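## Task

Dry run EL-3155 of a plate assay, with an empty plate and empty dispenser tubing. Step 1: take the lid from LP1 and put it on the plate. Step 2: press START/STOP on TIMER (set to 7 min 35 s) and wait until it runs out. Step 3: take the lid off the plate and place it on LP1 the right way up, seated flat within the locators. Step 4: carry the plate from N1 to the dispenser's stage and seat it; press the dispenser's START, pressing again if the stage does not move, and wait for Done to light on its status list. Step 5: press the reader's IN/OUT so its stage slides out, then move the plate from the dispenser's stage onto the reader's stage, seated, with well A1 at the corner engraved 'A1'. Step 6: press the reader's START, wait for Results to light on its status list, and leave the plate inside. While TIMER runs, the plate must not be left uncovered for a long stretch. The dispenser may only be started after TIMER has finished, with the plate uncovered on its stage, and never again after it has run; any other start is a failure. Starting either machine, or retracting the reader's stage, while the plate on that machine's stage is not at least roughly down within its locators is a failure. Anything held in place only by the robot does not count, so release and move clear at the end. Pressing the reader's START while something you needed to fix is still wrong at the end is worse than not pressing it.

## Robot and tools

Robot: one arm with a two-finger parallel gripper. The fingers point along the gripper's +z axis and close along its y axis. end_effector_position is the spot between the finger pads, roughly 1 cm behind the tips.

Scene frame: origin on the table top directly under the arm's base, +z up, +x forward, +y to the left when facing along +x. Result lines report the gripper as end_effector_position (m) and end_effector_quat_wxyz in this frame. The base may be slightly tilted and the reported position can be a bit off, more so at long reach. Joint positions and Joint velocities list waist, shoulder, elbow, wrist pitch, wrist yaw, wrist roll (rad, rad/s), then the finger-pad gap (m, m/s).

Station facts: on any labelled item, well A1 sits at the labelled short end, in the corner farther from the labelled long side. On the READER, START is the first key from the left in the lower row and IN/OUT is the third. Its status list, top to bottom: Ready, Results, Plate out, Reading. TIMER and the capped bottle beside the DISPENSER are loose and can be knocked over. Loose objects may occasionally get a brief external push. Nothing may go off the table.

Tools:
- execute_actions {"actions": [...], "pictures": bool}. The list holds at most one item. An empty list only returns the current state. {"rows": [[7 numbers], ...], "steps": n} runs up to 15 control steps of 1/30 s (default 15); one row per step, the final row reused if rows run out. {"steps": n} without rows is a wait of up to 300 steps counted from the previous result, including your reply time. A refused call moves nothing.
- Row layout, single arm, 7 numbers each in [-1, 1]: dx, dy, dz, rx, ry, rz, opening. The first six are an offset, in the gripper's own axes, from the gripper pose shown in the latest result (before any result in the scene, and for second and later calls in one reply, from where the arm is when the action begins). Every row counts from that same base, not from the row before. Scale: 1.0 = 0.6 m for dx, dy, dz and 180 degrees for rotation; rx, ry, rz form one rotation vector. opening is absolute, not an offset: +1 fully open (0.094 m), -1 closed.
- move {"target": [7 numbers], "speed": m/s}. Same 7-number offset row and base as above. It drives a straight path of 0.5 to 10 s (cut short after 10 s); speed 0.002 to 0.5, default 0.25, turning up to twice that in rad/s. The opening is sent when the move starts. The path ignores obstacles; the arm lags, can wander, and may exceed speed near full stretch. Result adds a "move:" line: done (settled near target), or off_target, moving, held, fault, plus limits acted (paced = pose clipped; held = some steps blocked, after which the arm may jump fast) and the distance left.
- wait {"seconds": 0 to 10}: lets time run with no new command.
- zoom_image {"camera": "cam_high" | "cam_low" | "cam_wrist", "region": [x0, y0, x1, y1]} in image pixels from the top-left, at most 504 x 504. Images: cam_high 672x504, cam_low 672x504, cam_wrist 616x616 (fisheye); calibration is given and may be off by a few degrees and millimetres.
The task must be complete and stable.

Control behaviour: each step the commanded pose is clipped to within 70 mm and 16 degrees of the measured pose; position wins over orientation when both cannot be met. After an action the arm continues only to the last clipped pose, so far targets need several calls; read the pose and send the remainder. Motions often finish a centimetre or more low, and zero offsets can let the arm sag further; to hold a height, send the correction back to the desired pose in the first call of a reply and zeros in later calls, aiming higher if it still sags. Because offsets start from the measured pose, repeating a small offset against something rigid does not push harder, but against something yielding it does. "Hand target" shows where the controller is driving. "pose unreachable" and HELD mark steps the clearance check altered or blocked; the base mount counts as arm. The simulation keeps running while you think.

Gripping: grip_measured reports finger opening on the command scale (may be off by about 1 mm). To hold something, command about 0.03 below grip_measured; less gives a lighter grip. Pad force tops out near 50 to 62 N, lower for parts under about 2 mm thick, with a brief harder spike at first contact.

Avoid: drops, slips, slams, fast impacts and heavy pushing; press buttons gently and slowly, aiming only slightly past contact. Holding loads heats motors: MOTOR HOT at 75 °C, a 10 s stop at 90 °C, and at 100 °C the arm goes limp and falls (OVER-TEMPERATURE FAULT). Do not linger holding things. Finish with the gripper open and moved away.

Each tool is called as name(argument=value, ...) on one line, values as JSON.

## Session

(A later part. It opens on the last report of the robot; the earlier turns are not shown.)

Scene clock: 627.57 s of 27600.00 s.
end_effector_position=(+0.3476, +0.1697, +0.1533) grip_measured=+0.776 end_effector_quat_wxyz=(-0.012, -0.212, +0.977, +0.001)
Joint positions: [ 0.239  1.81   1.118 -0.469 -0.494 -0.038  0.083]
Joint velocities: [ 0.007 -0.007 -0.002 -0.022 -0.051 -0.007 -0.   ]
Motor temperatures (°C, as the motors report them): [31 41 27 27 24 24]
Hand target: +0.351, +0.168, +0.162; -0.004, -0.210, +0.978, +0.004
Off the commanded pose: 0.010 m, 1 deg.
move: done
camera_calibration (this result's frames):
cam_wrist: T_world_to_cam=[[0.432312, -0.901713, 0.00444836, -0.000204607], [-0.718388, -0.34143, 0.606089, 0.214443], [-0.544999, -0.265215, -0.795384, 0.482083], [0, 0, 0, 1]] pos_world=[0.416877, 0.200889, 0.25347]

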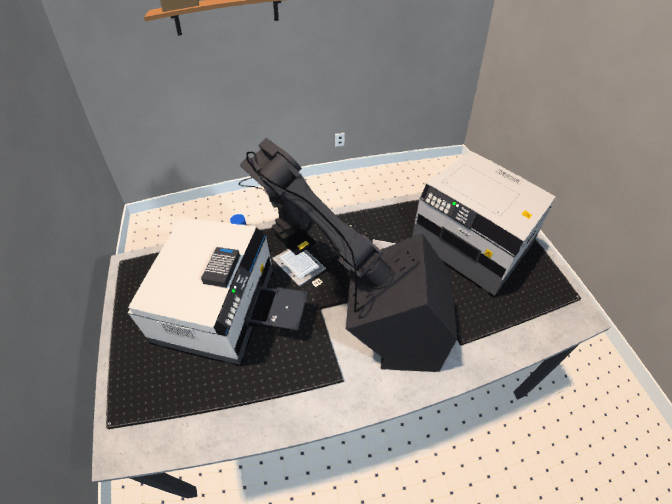

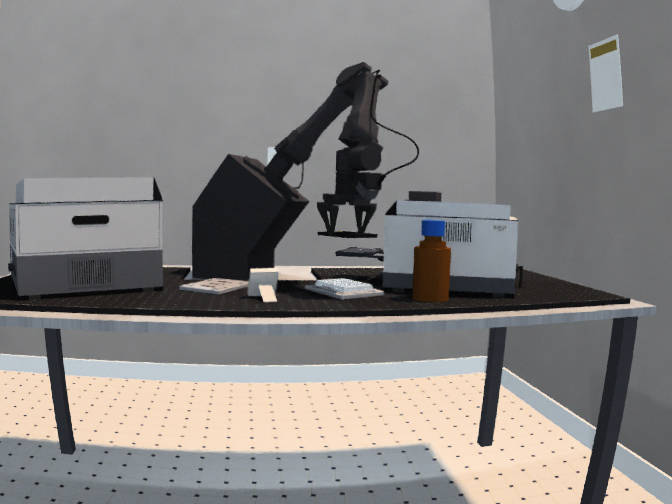

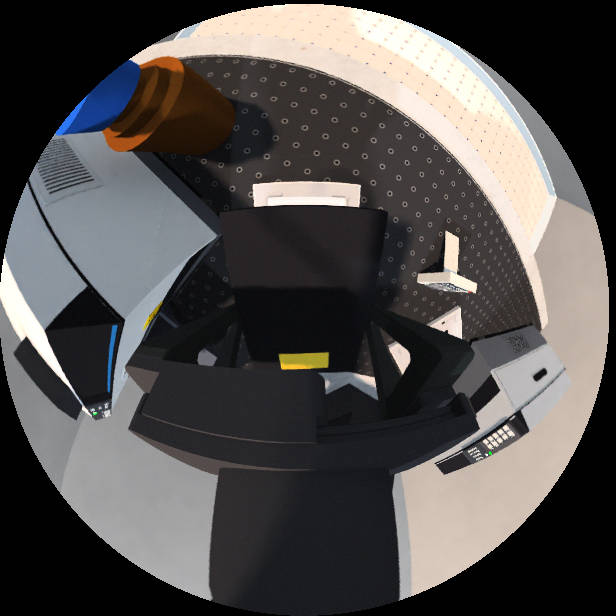

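move(target=[0.30,-0.443,0,0,0,0.305,0.75], speed=0.2)

Scene clock: 632.40 s of 27600.00 s.
end_effector_position=(+0.2842, -0.1341, +0.1483) grip_measured=+0.776 end_effector_quat_wxyz=(-0.022, +0.265, +0.964, +0.004)
Joint positions: [-0.538  2.376  1.073 -0.402 -0.636 -0.01   0.083]
Joint velocities: [-0.002  0.027  0.012 -0.11   0.037 -0.051  0.001]
Motor temperatures (°C, as the motors report them): [31 41 27 27 24 24]
Hand target: +0.294, -0.141, +0.155; -0.009, +0.264, +0.965, +0.004
Off the commanded pose: 0.018 m, 2 deg.
move: off_target
camera_calibration (this result's frames):
cam_wrist: T_world_to_cam=[[-0.492761, -0.870046, 0.0143473, 0.0189967], [-0.675691, 0.392971, 0.623711, 0.151921], [-0.548295, 0.297646, -0.781524, 0.437329], [0, 0, 0, 1]] pos_world=[0.351798, -0.173342, 0.246756]

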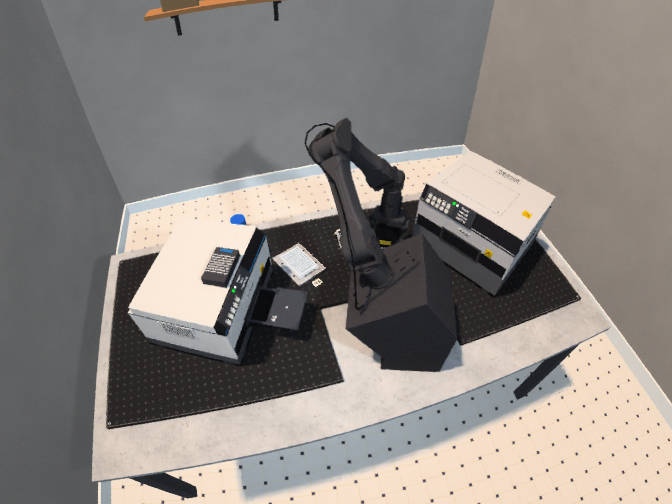

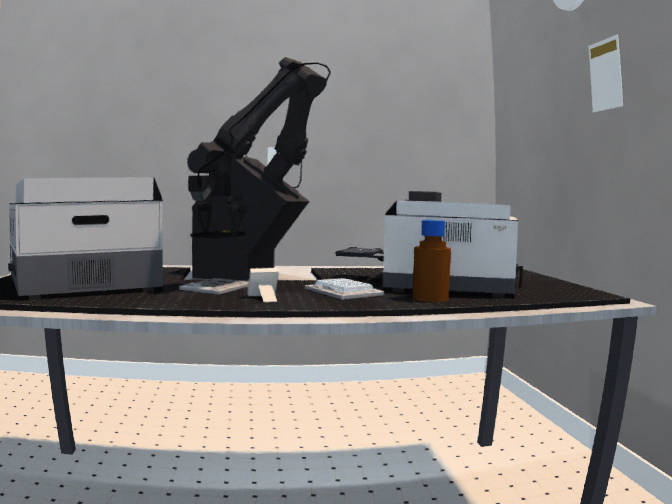

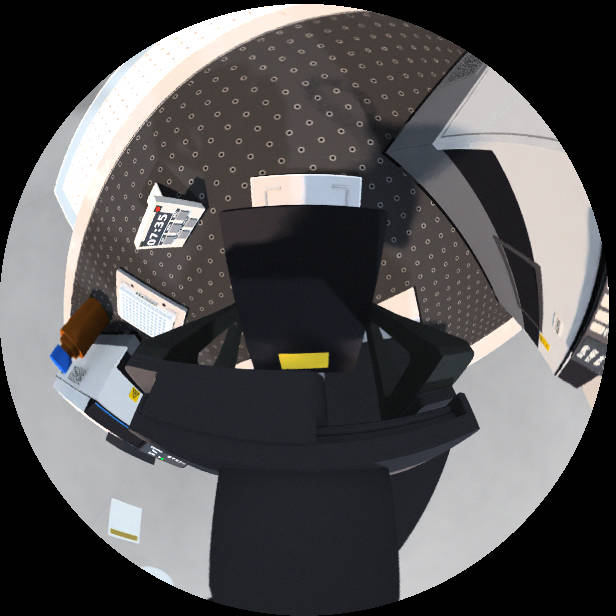

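move(target=[-0.033,-0.010,0.167,0,-0.014,-0.003,0.75], speed=0.08)

zoom_image(camera="cam_wrist", region=[180,140,430,390])

Scene clock: 636.73 s of 27600.00 s.
end_effector_position=(+0.2798, -0.1418, +0.0464) grip_measured=+0.776 end_effector_quat_wxyz=(-0.020, +0.262, +0.965, -0.002)
Joint positions: [-0.365  2.665  1.118 -0.023 -0.636  0.205  0.083]
Joint velocities: [-0.007 -0.012 -0.022  0.037 -0.051 -0.051 -0.001]
Motor temperatures (°C, as the motors report them): [32 41 28 27 24 24]
Hand target: +0.293, -0.149, +0.049; -0.002, +0.260, +0.966, -0.003
Off the commanded pose: 0.015 m, 2 deg.
move: off_target
camera_calibration (this result's frames):
cam_wrist: T_world_to_cam=[[-0.488468, -0.87222, 0.0251352, 0.00960727], [-0.678244, 0.397644, 0.617951, 0.21717], [-0.548984, 0.284802, -0.785814, 0.356103], [0, 0, 0, 1]] pos_world=[0.347482, -0.179396, 0.145389]

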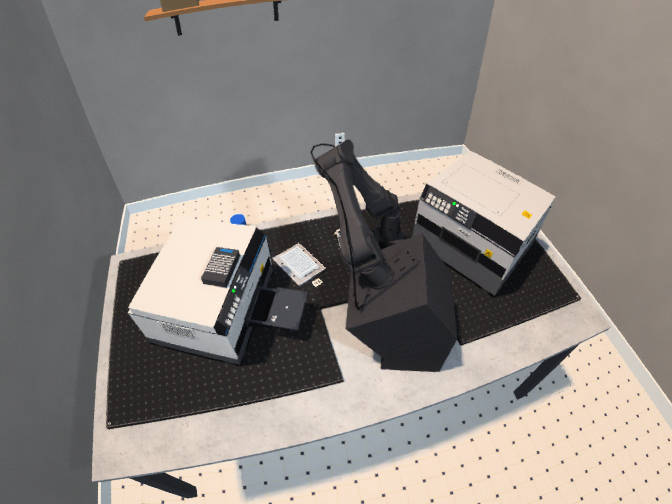

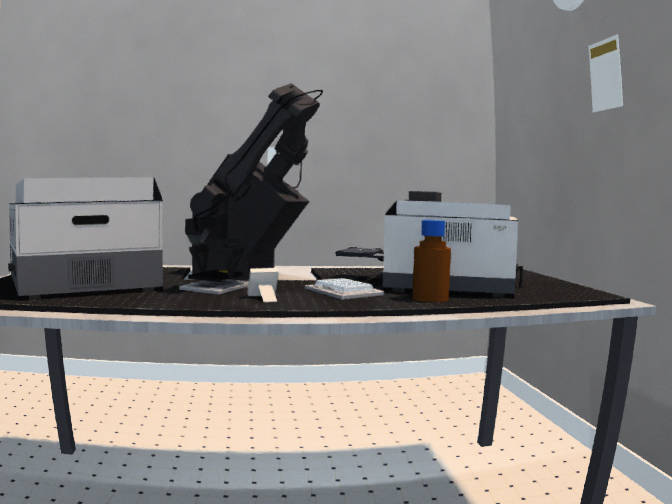

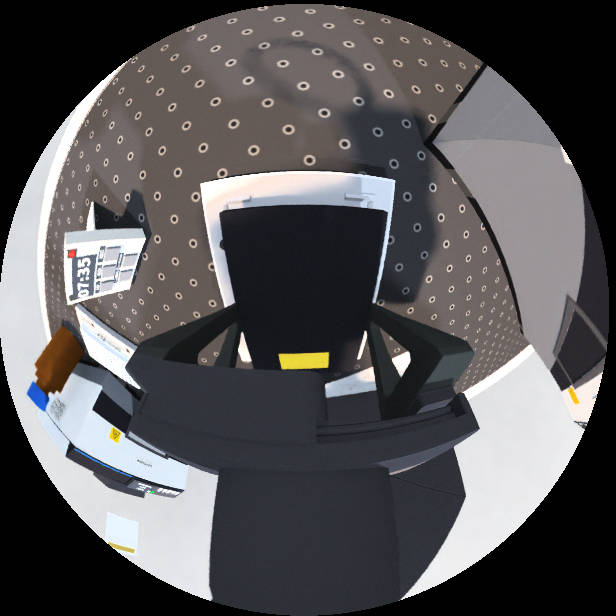

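Region (180, 140, 430, 390) of cam_wrist's 616x616 image, scaled by 2.016, with more detail than that image has.

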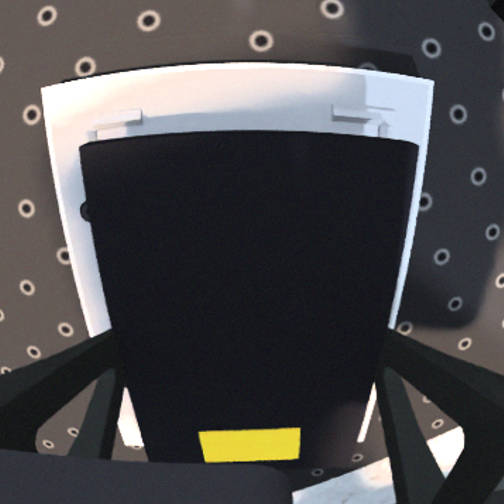

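execute_actions(actions=[{"rows":[[-0.026,0.004,-0.002,-0.006,-0.012,-0.002,0.75],[-0.026,0.006,0,-0.009,-0.012,-0.002,0.75],[-0.027,0.006,0.002,-0.009,-0.012,-0.002,0.75],[-0.027,0.006,0.004,-0.009,-0.012,-0.002,0.75],[-0.028,0.006,0.006,-0.009,-0.012,-0.002,0.75],[-0.028,0.006,0.008,-0.009,-0.012,-0.002,0.75]]}])

zoom_image(camera="cam_wrist", region=[180,140,430,390])

Scene clock: 641.00 s of 27600.00 s.
end_effector_position=(+0.2819, -0.1418, +0.0394) grip_measured=+0.776 end_effector_quat_wxyz=(-0.016, +0.262, +0.965, +0.003)
Joint positions: [-0.356  2.688  1.129  0.006 -0.646  0.222  0.083]
Joint velocities: [-0.002 -0.007  0.012  0.022 -0.081 -0.051 -0.   ]
Motor temperatures (°C, as the motors report them): [32 40 28 27 24 24]
Hand target: +0.296, -0.147, +0.041; +0.001, +0.259, +0.966, +0.007
Off the commanded pose: 0.015 m, 2 deg.
Steps of this call (steps 1 to 113: nothing new was sent; steps 114 to 128: all 15 steps of this action). Readings (end_effector_position):
114: (+0.2803, -0.1419, +0.0464)
115: (+0.2807, -0.1419, +0.0462)
117: (+0.2812, -0.1419, +0.0453)
121: (+0.2814, -0.1425, +0.0410)
128: the state above
camera_calibration (this result's frames):
cam_wrist: T_world_to_cam=[[-0.488234, -0.872615, 0.0130513, 0.011131], [-0.685053, 0.392471, 0.613733, 0.22426], [-0.540675, 0.290704, -0.789406, 0.350458], [0, 0, 0, 1]] pos_world=[0.348548, -0.180182, 0.138872]

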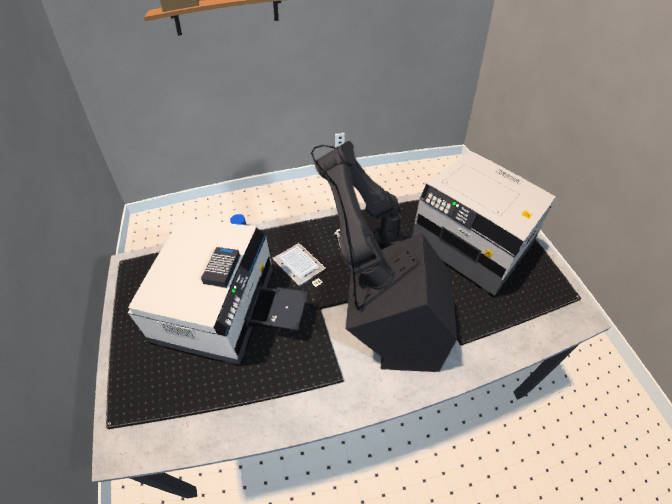

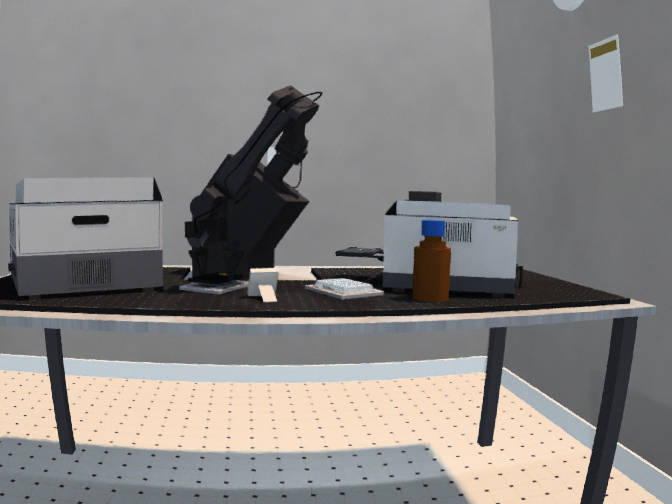

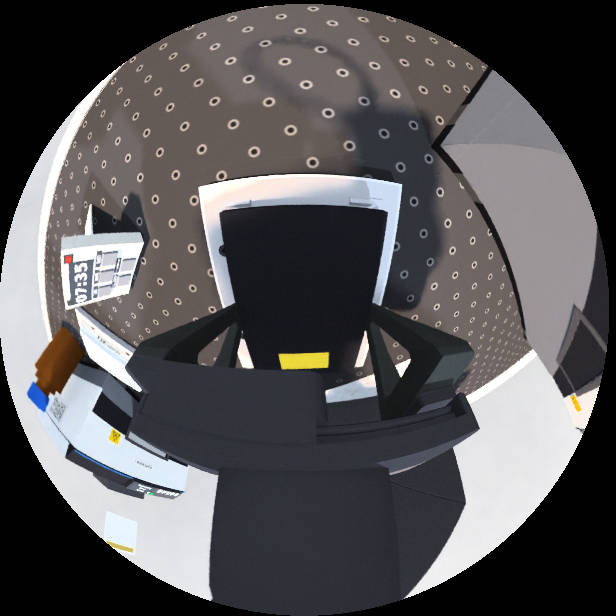

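Region (180, 140, 430, 390) of cam_wrist's 616x616 image, scaled by 2.016, with more detail than that image has.

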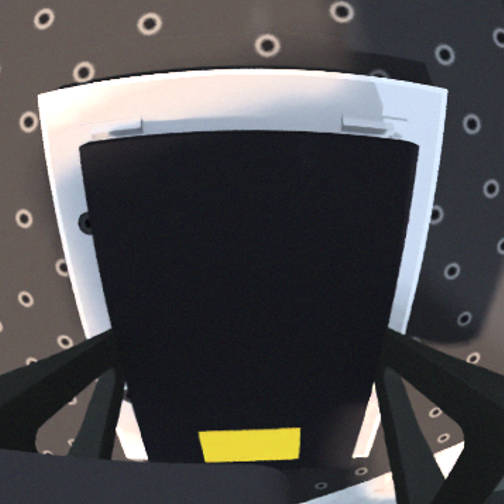

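execute_actions(actions=[{"rows":[[-0.024,0.009,-0.003,-0.010,-0.010,-0.008,0.75],[-0.024,0.009,-0.003,-0.010,-0.010,-0.008,0.75],[-0.024,0.009,-0.003,-0.010,-0.010,-0.008,0.75],[-0.024,0.009,-0.003,-0.010,-0.010,-0.008,0.75],[-0.024,0.009,-0.001,-0.010,-0.010,-0.008,0.75],[-0.024,0.009,0.001,-0.010,-0.010,-0.008,0.75],[-0.024,0.009,0.003,-0.010,-0.010,-0.008,0.75]]}])

zoom_image(camera="cam_wrist", region=[180,140,430,390])

Scene clock: 645.93 s of 27600.00 s.
end_effector_position=(+0.2818, -0.1390, +0.0358) grip_measured=+0.776 end_effector_quat_wxyz=(-0.015, +0.258, +0.966, +0.011)
Joint positions: [-0.348  2.698  1.129  0.023 -0.661  0.222  0.083]
Joint velocities: [-0.017  0.002 -0.002 -0.051 -0.007  0.022  0.   ]
Motor temperatures (°C, as the motors report them): [32 40 28 26 24 24]
Hand target: +0.297, -0.144, +0.038; +0.003, +0.250, +0.968, +0.014
Off the commanded pose: 0.016 m, 2 deg.
Steps of this call (steps 1 to 133: nothing new was sent; steps 134 to 148: all 15 steps of this action). Readings (end_effector_position):
134: (+0.2825, -0.1416, +0.0394)
135: (+0.2828, -0.1413, +0.0394)
137: (+0.2834, -0.1407, +0.0394)
141: (+0.2842, -0.1400, +0.0384)
148: the state above
camera_calibration (this result's frames):
cam_wrist: T_world_to_cam=[[-0.480538, -0.876972, -0.00175835, 0.0114104], [-0.691706, 0.377787, 0.615483, 0.225148], [-0.539097, 0.296979, -0.788148, 0.347075], [0, 0, 0, 1]] pos_world=[0.348327, -0.178126, 0.134992]

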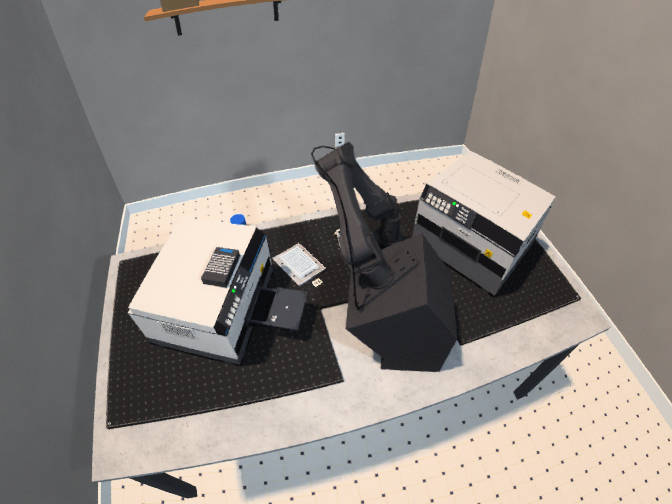

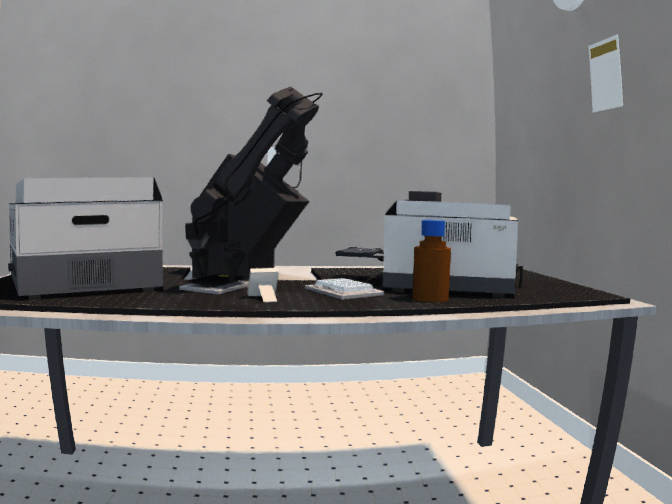

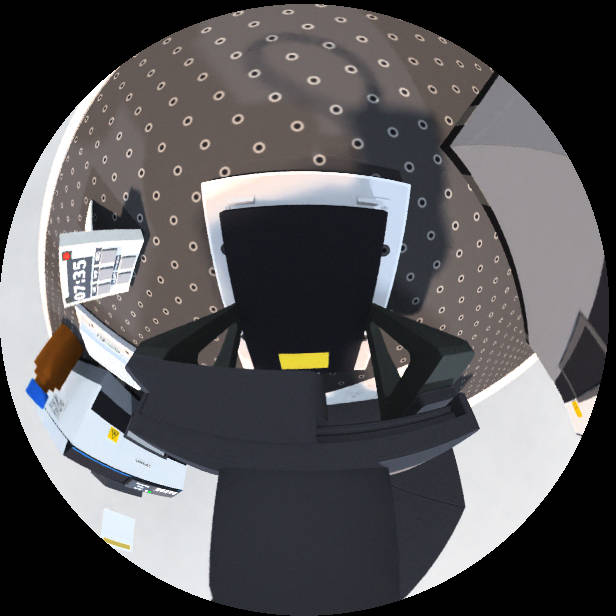

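Region (180, 140, 430, 390) of cam_wrist's 616x616 image, scaled by 2.016, with more detail than that image has.

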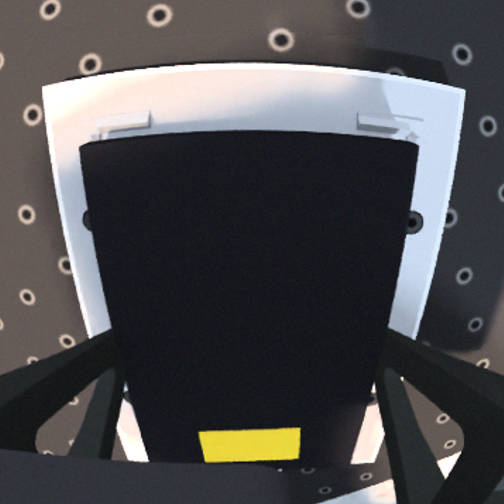

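execute_actions(actions=[{"rows":[[-0.027,0.005,-0.003,-0.005,-0.012,0.001,0.75],[-0.027,0.005,-0.003,-0.005,-0.012,0.001,0.75],[-0.027,0.005,-0.003,-0.005,-0.012,0.001,0.75],[-0.027,0.005,-0.002,-0.005,-0.012,0.001,0.75],[-0.028,0.005,-0.001,-0.005,-0.012,0.001,0.75],[-0.028,0.005,0,-0.005,-0.013,0.001,0.75],[-0.028,0.005,0.001,-0.005,-0.013,0.001,0.75],[-0.029,0.005,0.002,-0.005,-0.013,0.001,0.75],[-0.029,0.005,0.003,-0.005,-0.013,0.001,0.75],[-0.029,0.005,0.004,-0.005,-0.013,0.001,0.75]]}])

zoom_image(camera="cam_wrist", region=[180,140,430,390])

Scene clock: 651.20 s of 27600.00 s.
end_effector_position=(+0.2857, -0.1393, +0.0318) grip_measured=+0.776 end_effector_quat_wxyz=(-0.010, +0.261, +0.965, +0.011)
Joint positions: [-0.34   2.709  1.138  0.045 -0.661  0.249  0.083]
Joint velocities: [-0.012 -0.007 -0.007 -0.037 -0.051  0.037 -0.001]
Motor temperatures (°C, as the motors report them): [32 40 28 26 24 24]
Hand target: +0.298, -0.145, +0.033; +0.006, +0.259, +0.966, +0.013
Off the commanded pose: 0.014 m, 2 deg.
Steps of this call (steps 1 to 143: nothing new was sent; steps 144 to 158: all 15 steps of this action). Readings (end_effector_position):
144: (+0.2825, -0.1391, +0.0357)
145: (+0.2827, -0.1392, +0.0357)
147: (+0.2832, -0.1393, +0.0357)
151: (+0.2845, -0.1395, +0.0355)
158: the state above
camera_calibration (this result's frames):
cam_wrist: T_world_to_cam=[[-0.486632, -0.873595, -0.00455138, 0.0152562], [-0.695418, 0.384215, 0.607266, 0.232621], [-0.528756, 0.29868, -0.794485, 0.343635], [0, 0, 0, 1]] pos_world=[0.350893, -0.178686, 0.131819]

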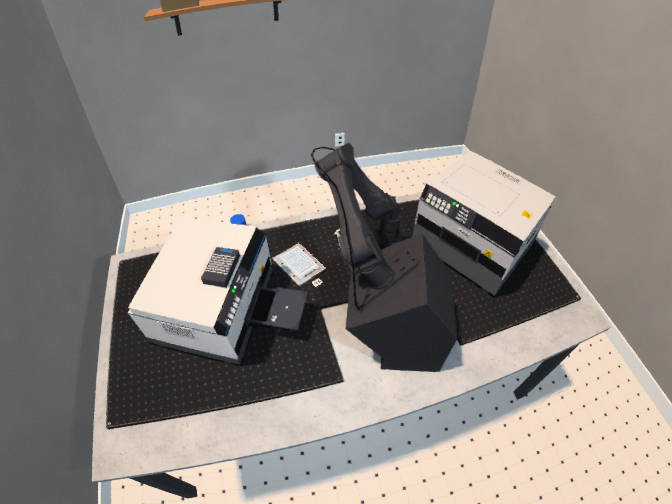

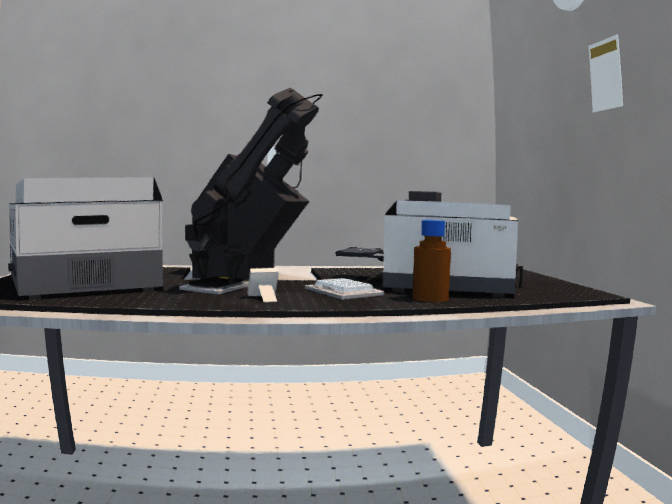

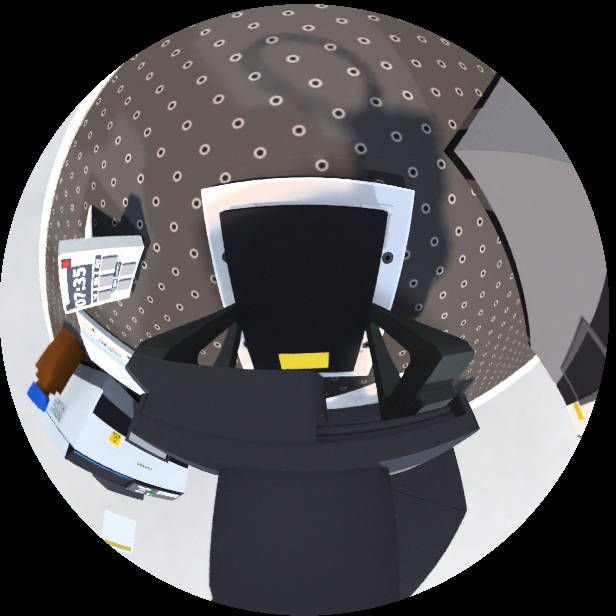

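Region (180, 140, 430, 390) of cam_wrist's 616x616 image, scaled by 2.016, with more detail than that image has.

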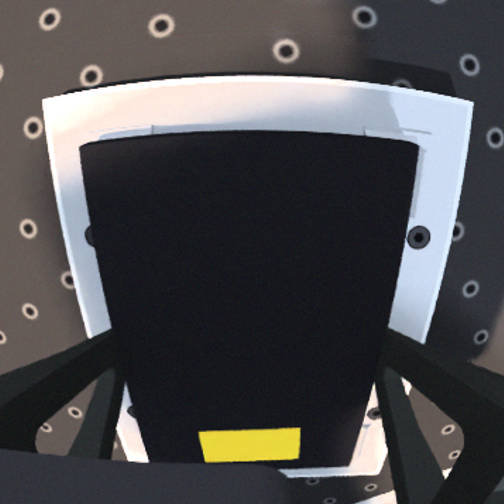

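execute_actions(actions=[{"rows":[[-0.0145,-0.0055,-0.002,0.0045,-0.0025,-0.001,0.75]]}], pictures=false)

execute_actions(actions=[{"steps":10}])

zoom_image(camera="cam_wrist", region=[180,140,430,390])

Scene clock: 656.20 s of 27600.00 s.
end_effector_position=(+0.2816, -0.1387, +0.0318) grip_measured=+0.776 end_effector_quat_wxyz=(-0.018, +0.265, +0.964, +0.010)
Joint positions: [-0.34   2.709  1.138  0.026 -0.658  0.246  0.083]
Joint velocities: [ 0.002 -0.007 -0.012 -0.066  0.11   0.007  0.   ]
Motor temperatures (°C, as the motors report them): [32 40 28 26 24 24]
Hand target: +0.292, -0.146, +0.033; -0.008, +0.260, +0.966, +0.003
Off the commanded pose: 0.013 m, 2 deg.
Steps of this call (steps 1 to 135: nothing new was sent; steps 136 to 150: all 15 steps of this action). Readings (end_effector_position):
136: (+0.2855, -0.1394, +0.0317)
137: (+0.2848, -0.1393, +0.0317)
139: (+0.2835, -0.1390, +0.0318)
143: (+0.2822, -0.1388, +0.0318)
150: the state above

Scene clock: 656.53 s of 27600.00 s.
end_effector_position=(+0.2814, -0.1386, +0.0318) grip_measured=+0.776 end_effector_quat_wxyz=(-0.018, +0.265, +0.964, +0.010)
Joint positions: [-0.34   2.709  1.138  0.026 -0.658  0.245  0.083]
Joint velocities: [ 0.007  0.002  0.002 -0.007  0.066 -0.007 -0.001]
Motor temperatures (°C, as the motors report them): [32 40 28 26 24 24]
Hand target: +0.291, -0.146, +0.033; -0.008, +0.259, +0.966, +0.003
Off the commanded pose: 0.013 m, 2 deg.
Steps of this call (steps 1 to 10: nothing new was sent). Readings (end_effector_position):
1: (+0.2815, -0.1387, +0.0318)
2: (+0.2815, -0.1387, +0.0318)
4: (+0.2815, -0.1387, +0.0318)
8: (+0.2814, -0.1386, +0.0318)
10: the state above
camera_calibration (this result's frames):
cam_wrist: T_world_to_cam=[[-0.494108, -0.869398, 0.00192661, 0.0162524], [-0.682102, 0.389034, 0.619185, 0.225885], [-0.539068, 0.30463, -0.785243, 0.344604], [0, 0, 0, 1]] pos_world=[0.347872, -0.178724, 0.130702]

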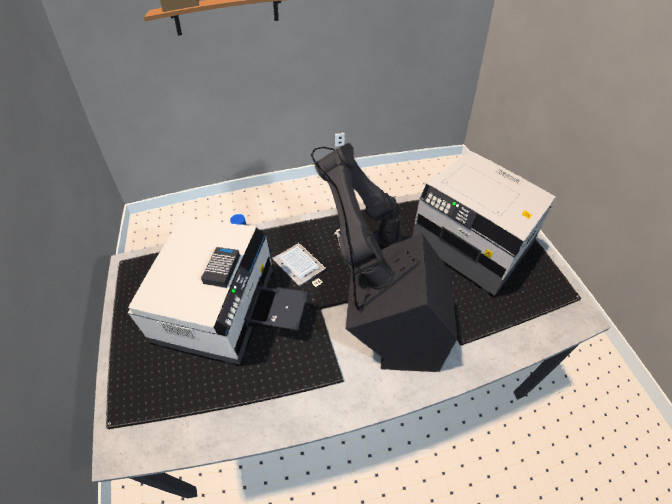

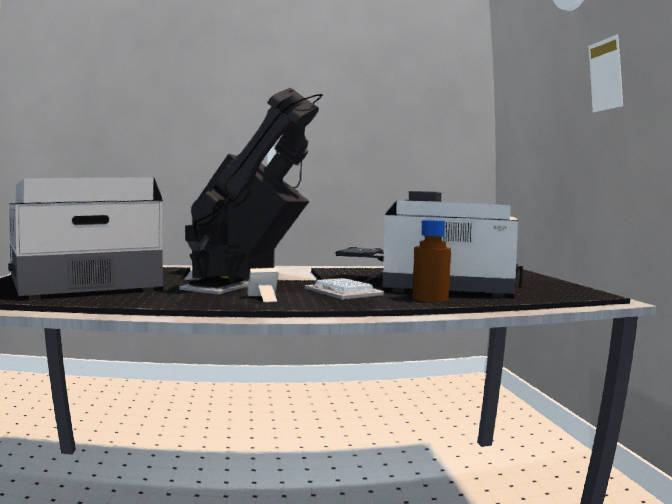

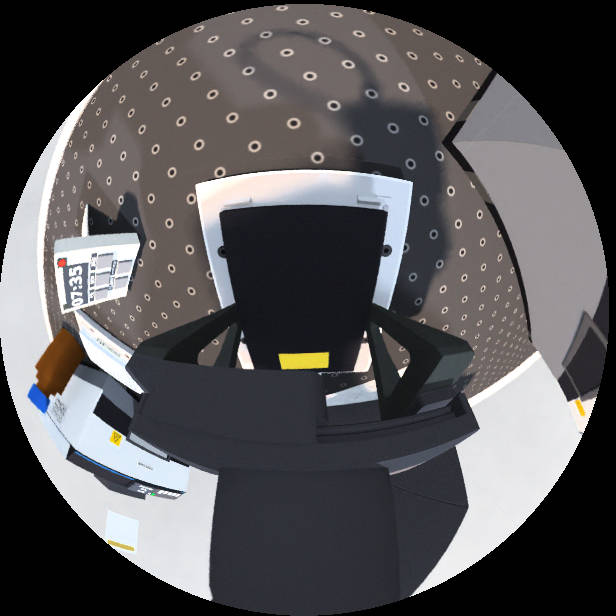

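Region (180, 140, 430, 390) of cam_wrist's 616x616 image, scaled by 2.016, with more detail than that image has.

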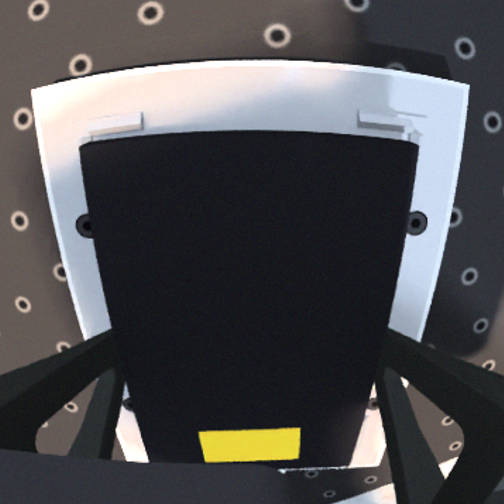

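execute_actions(actions=[{"rows":[[-0.021,-0.003,-0.002,0.003,-0.008,-0.005,0.75],[-0.021,-0.003,-0.002,0.003,-0.008,-0.005,0.75],[-0.021,-0.003,-0.002,0.003,-0.008,-0.005,0.75],[-0.021,-0.003,-0.002,0.003,-0.008,-0.005,0.75],[-0.021,-0.003,-0.002,0.003,-0.008,-0.005,0.75],[-0.021,-0.003,-0.002,0.003,-0.008,-0.005,0.75],[-0.021,-0.003,-0.002,0.003,-0.008,-0.005,1]]}], pictures=false)

move(target=[-0.01,0,-0.12,0,-0.008,0,1], speed=0.1)

zoom_image(camera="cam_wrist", region=[210,150,400,340])

zoom_image(camera="cam_low", region=[170,260,270,305])

Scene clock: 662.13 s of 27600.00 s.
end_effector_position=(+0.2813, -0.1390, +0.0318) grip_measured=+1.000 end_effector_quat_wxyz=(-0.018, +0.265, +0.964, +0.009)
Joint positions: [-0.34   2.709  1.138  0.026 -0.656  0.244  0.094]
Joint velocities: [-0.012  0.002 -0.007  0.007 -0.066 -0.022  0.   ]
Motor temperatures (°C, as the motors report them): [32 40 28 26 24 24]
Hand target: +0.291, -0.146, +0.033; -0.007, +0.258, +0.966, +0.002
Off the commanded pose: 0.013 m, 2 deg.
Steps of this call (steps 1 to 153: nothing new was sent; steps 154 to 168: all 15 steps of this action). Readings (end_effector_position):
154: (+0.2814, -0.1387, +0.0318)
155: (+0.2814, -0.1388, +0.0318)
157: (+0.2813, -0.1389, +0.0318)
161: (+0.2813, -0.1390, +0.0318)
168: the state above

Scene clock: 663.63 s of 27600.00 s.
end_effector_position=(+0.2914, -0.1404, +0.0951) grip_measured=+1.000 end_effector_quat_wxyz=(-0.009, +0.259, +0.966, +0.008)
Joint positions: [-0.452  2.528  1.097 -0.18  -0.656  0.104  0.094]
Joint velocities: [-0.002  0.002  0.002 -0.007 -0.007 -0.037  0.   ]
Motor temperatures (°C, as the motors report them): [33 40 27 26 24 24]
Hand target: +0.289, -0.143, +0.102; -0.005, +0.265, +0.964, +0.007
Off the commanded pose: 0.010 m, 1 deg.
move: done
camera_calibration (this result's frames):
cam_wrist: T_world_to_cam=[[-0.483463, -0.875365, 0.000282299, 0.01576], [-0.696734, 0.385001, 0.605257, 0.199205], [-0.529929, 0.292423, -0.79603, 0.396908], [0, 0, 0, 1]] pos_world=[0.356745, -0.178963, 0.195376]

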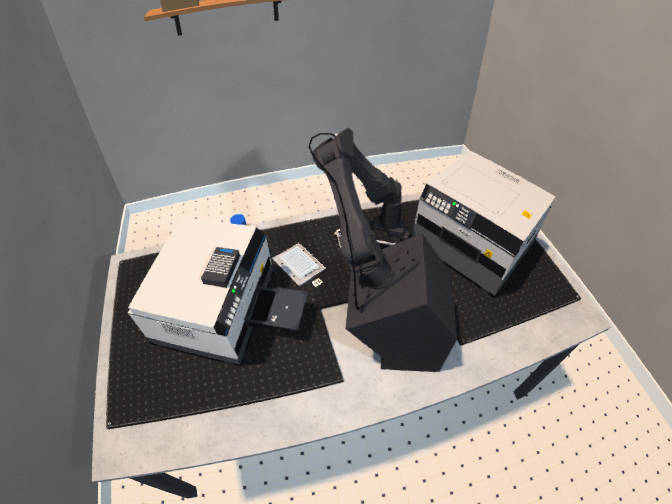

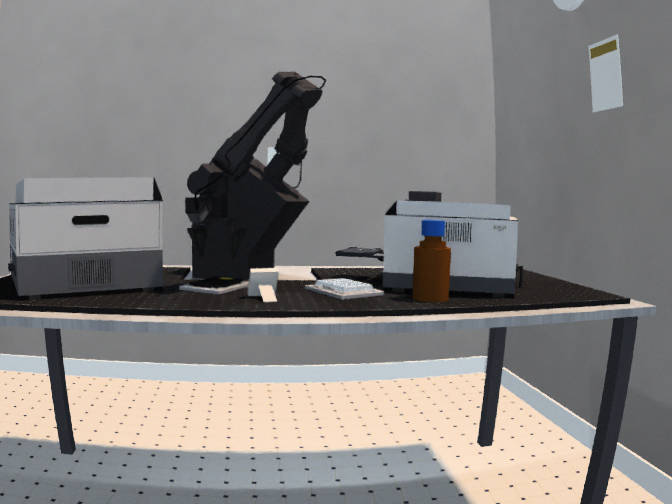

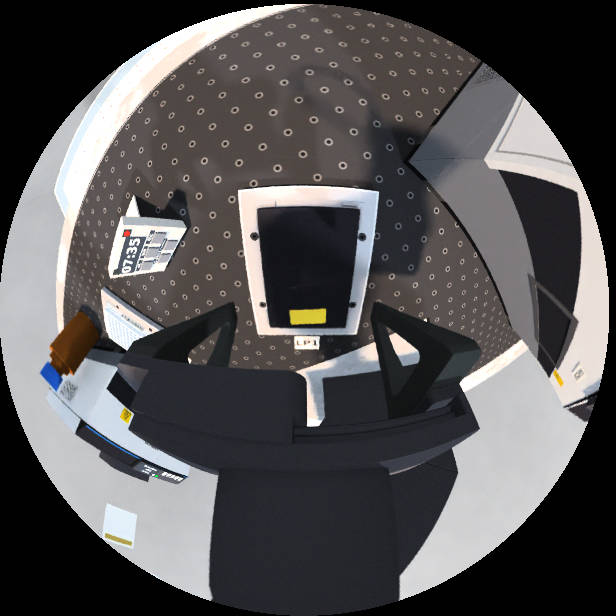

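Region (210, 150, 400, 340) of cam_wrist's 616x616 image, scaled by 2.653, with more detail than that image has.

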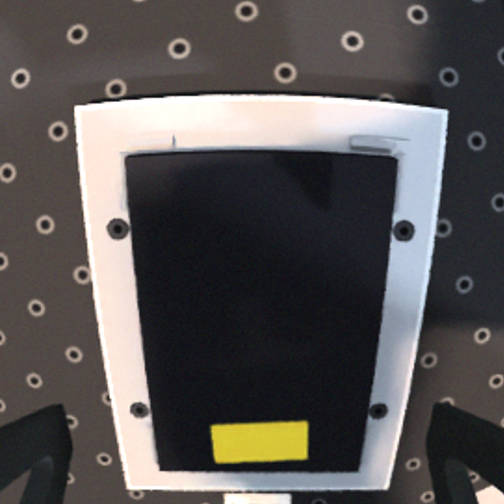

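Region (170, 260, 270, 305) of cam_low's 672x504 image, scaled by 5.040, with more detail than that image has; it fills the top 227 rows of this view, and the rest is white.

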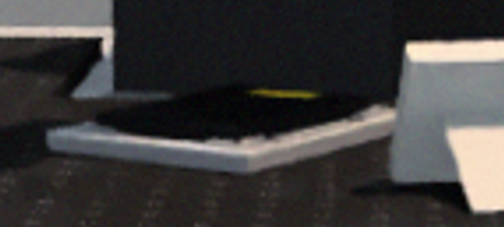

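move(target=[0.165,0.50,-0.06,0,0,-0.303,1], speed=0.22)

Scene clock: 669.10 s of 27600.00 s.
end_effector_position=(+0.3409, +0.1589, +0.1226) grip_measured=+1.000 end_effector_quat_wxyz=(-0.029, -0.206, +0.978, +0.009)
Joint positions: [ 0.252  1.906  1.106 -0.389 -0.51  -0.028  0.094]
Joint velocities: [-0.007  0.007  0.027 -0.007 -0.007  0.037  0.   ]
Motor temperatures (°C, as the motors report them): [32 41 27 26 24 24]
Hand target: +0.355, +0.163, +0.133; -0.009, -0.213, +0.977, +0.005
Off the commanded pose: 0.023 m, 3 deg.
move: off_target
camera_calibration (this result's frames):
cam_wrist: T_world_to_cam=[[0.420453, -0.907132, -0.0182041, 0.00081168], [-0.700356, -0.337238, 0.629105, 0.214891], [-0.57682, -0.25176, -0.777108, 0.457578], [0, 0, 0, 1]] pos_world=[0.414099, 0.188406, 0.220413]

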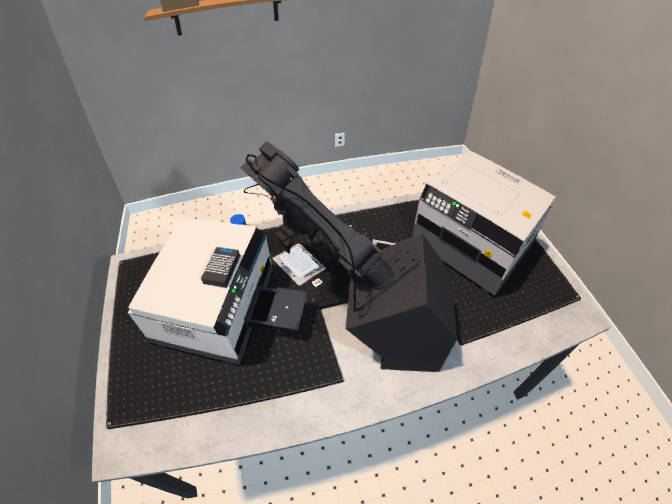

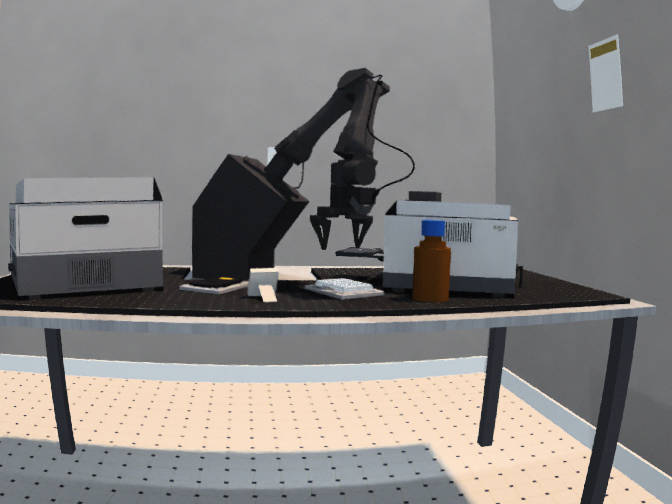

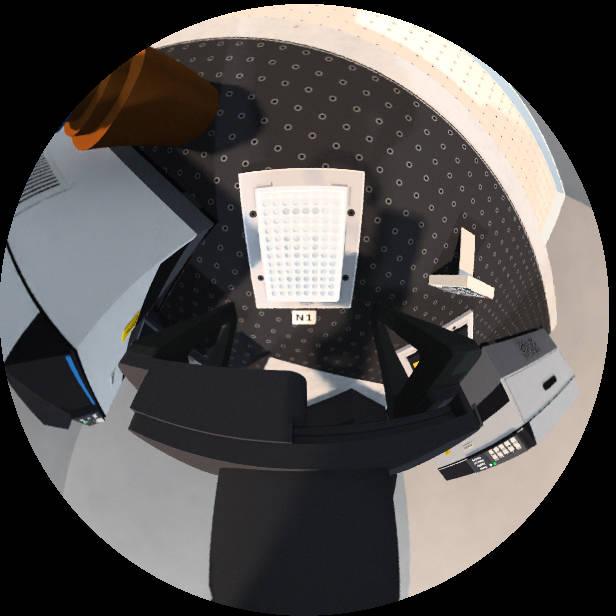

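move(target=[-0.036,-0.002,0.122,0.009,-0.017,-0.003,1], speed=0.08)

Scene clock: 672.13 s of 27600.00 s.
end_effector_position=(+0.3405, +0.1616, +0.0469) grip_measured=+1.000 end_effector_quat_wxyz=(-0.021, -0.209, +0.978, +0.001)
Joint positions: [ 0.36   2.123  1.144 -0.147 -0.447  0.083  0.094]
Joint velocities: [-0.002  0.007  0.002  0.051  0.022  0.022  0.   ]
Motor temperatures (°C, as the motors report them): [32 41 28 26 24 24]
Hand target: +0.357, +0.166, +0.049; -0.000, -0.211, +0.978, -0.001
Off the commanded pose: 0.017 m, 2 deg.
move: off_target
camera_calibration (this result's frames):
cam_wrist: T_world_to_cam=[[0.426372, -0.904547, 0.00124681, -0.00128218], [-0.709715, -0.33368, 0.620453, 0.266149], [-0.560813, -0.265429, -0.784242, 0.396321], [0, 0, 0, 1]] pos_world=[0.411699, 0.192844, 0.14568]

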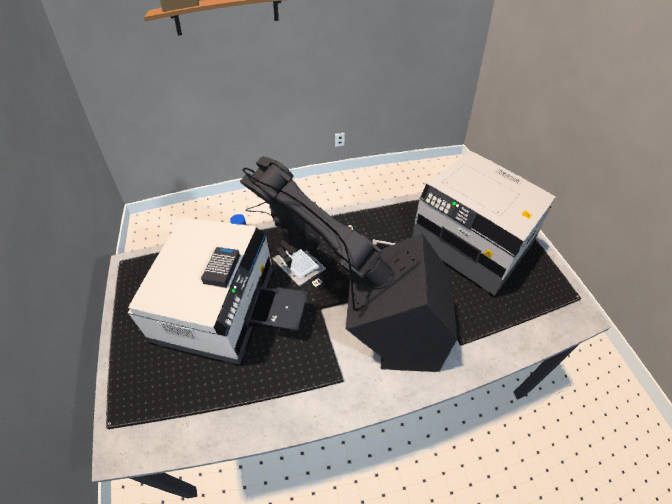

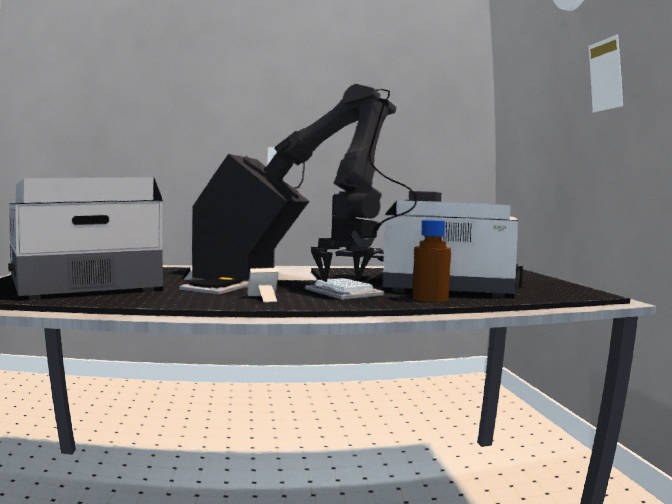

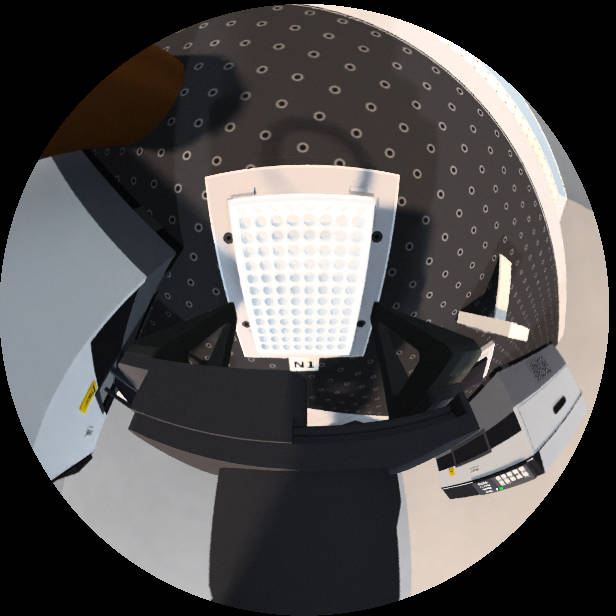

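move(target=[-0.03,-0.003,0.024,0.003,-0.013,-0.001,1], speed=0.03)

Scene clock: 674.43 s of 27600.00 s.
end_effector_position=(+0.3431, +0.1633, +0.0312) grip_measured=+1.000 end_effector_quat_wxyz=(-0.018, -0.209, +0.978, +0.002)
Joint positions: [ 0.378  2.175  1.173 -0.108 -0.439  0.103  0.094]
Joint velocities: [-0.007 -0.007  0.002  0.022 -0.007 -0.007  0.   ]
Motor temperatures (°C, as the motors report them): [32 41 28 26 24 24]
Hand target: +0.357, +0.167, +0.032; -0.000, -0.210, +0.978, +0.000
Off the commanded pose: 0.014 m, 2 deg.
move: off_target
camera_calibration (this result's frames):
cam_wrist: T_world_to_cam=[[0.426656, -0.904414, 0.000691867, -0.000942957], [-0.713181, -0.335971, 0.615221, 0.280056], [-0.556182, -0.262981, -0.788355, 0.38406], [0, 0, 0, 1]] pos_world=[0.41374, 0.194238, 0.13048]

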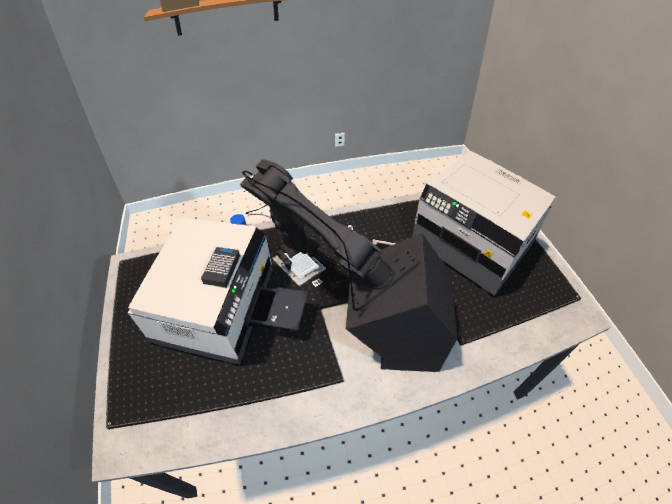

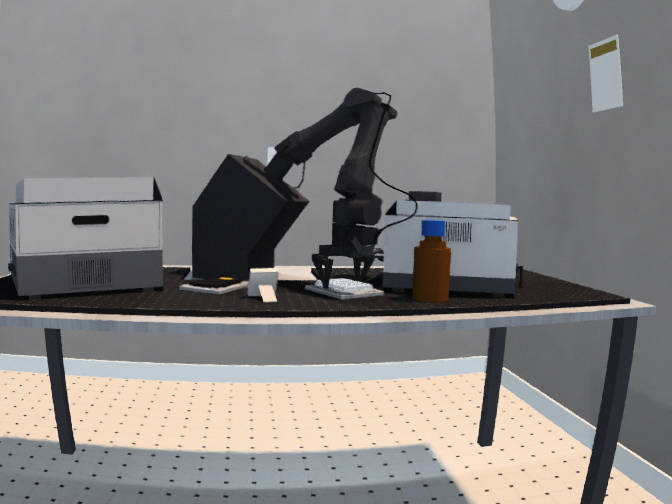

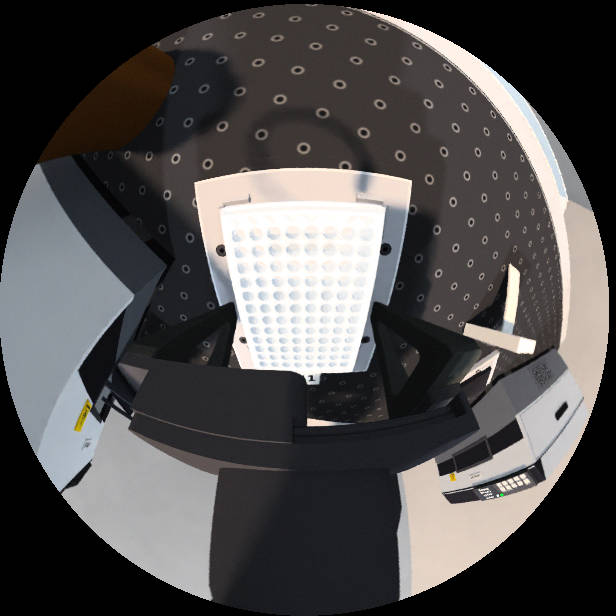

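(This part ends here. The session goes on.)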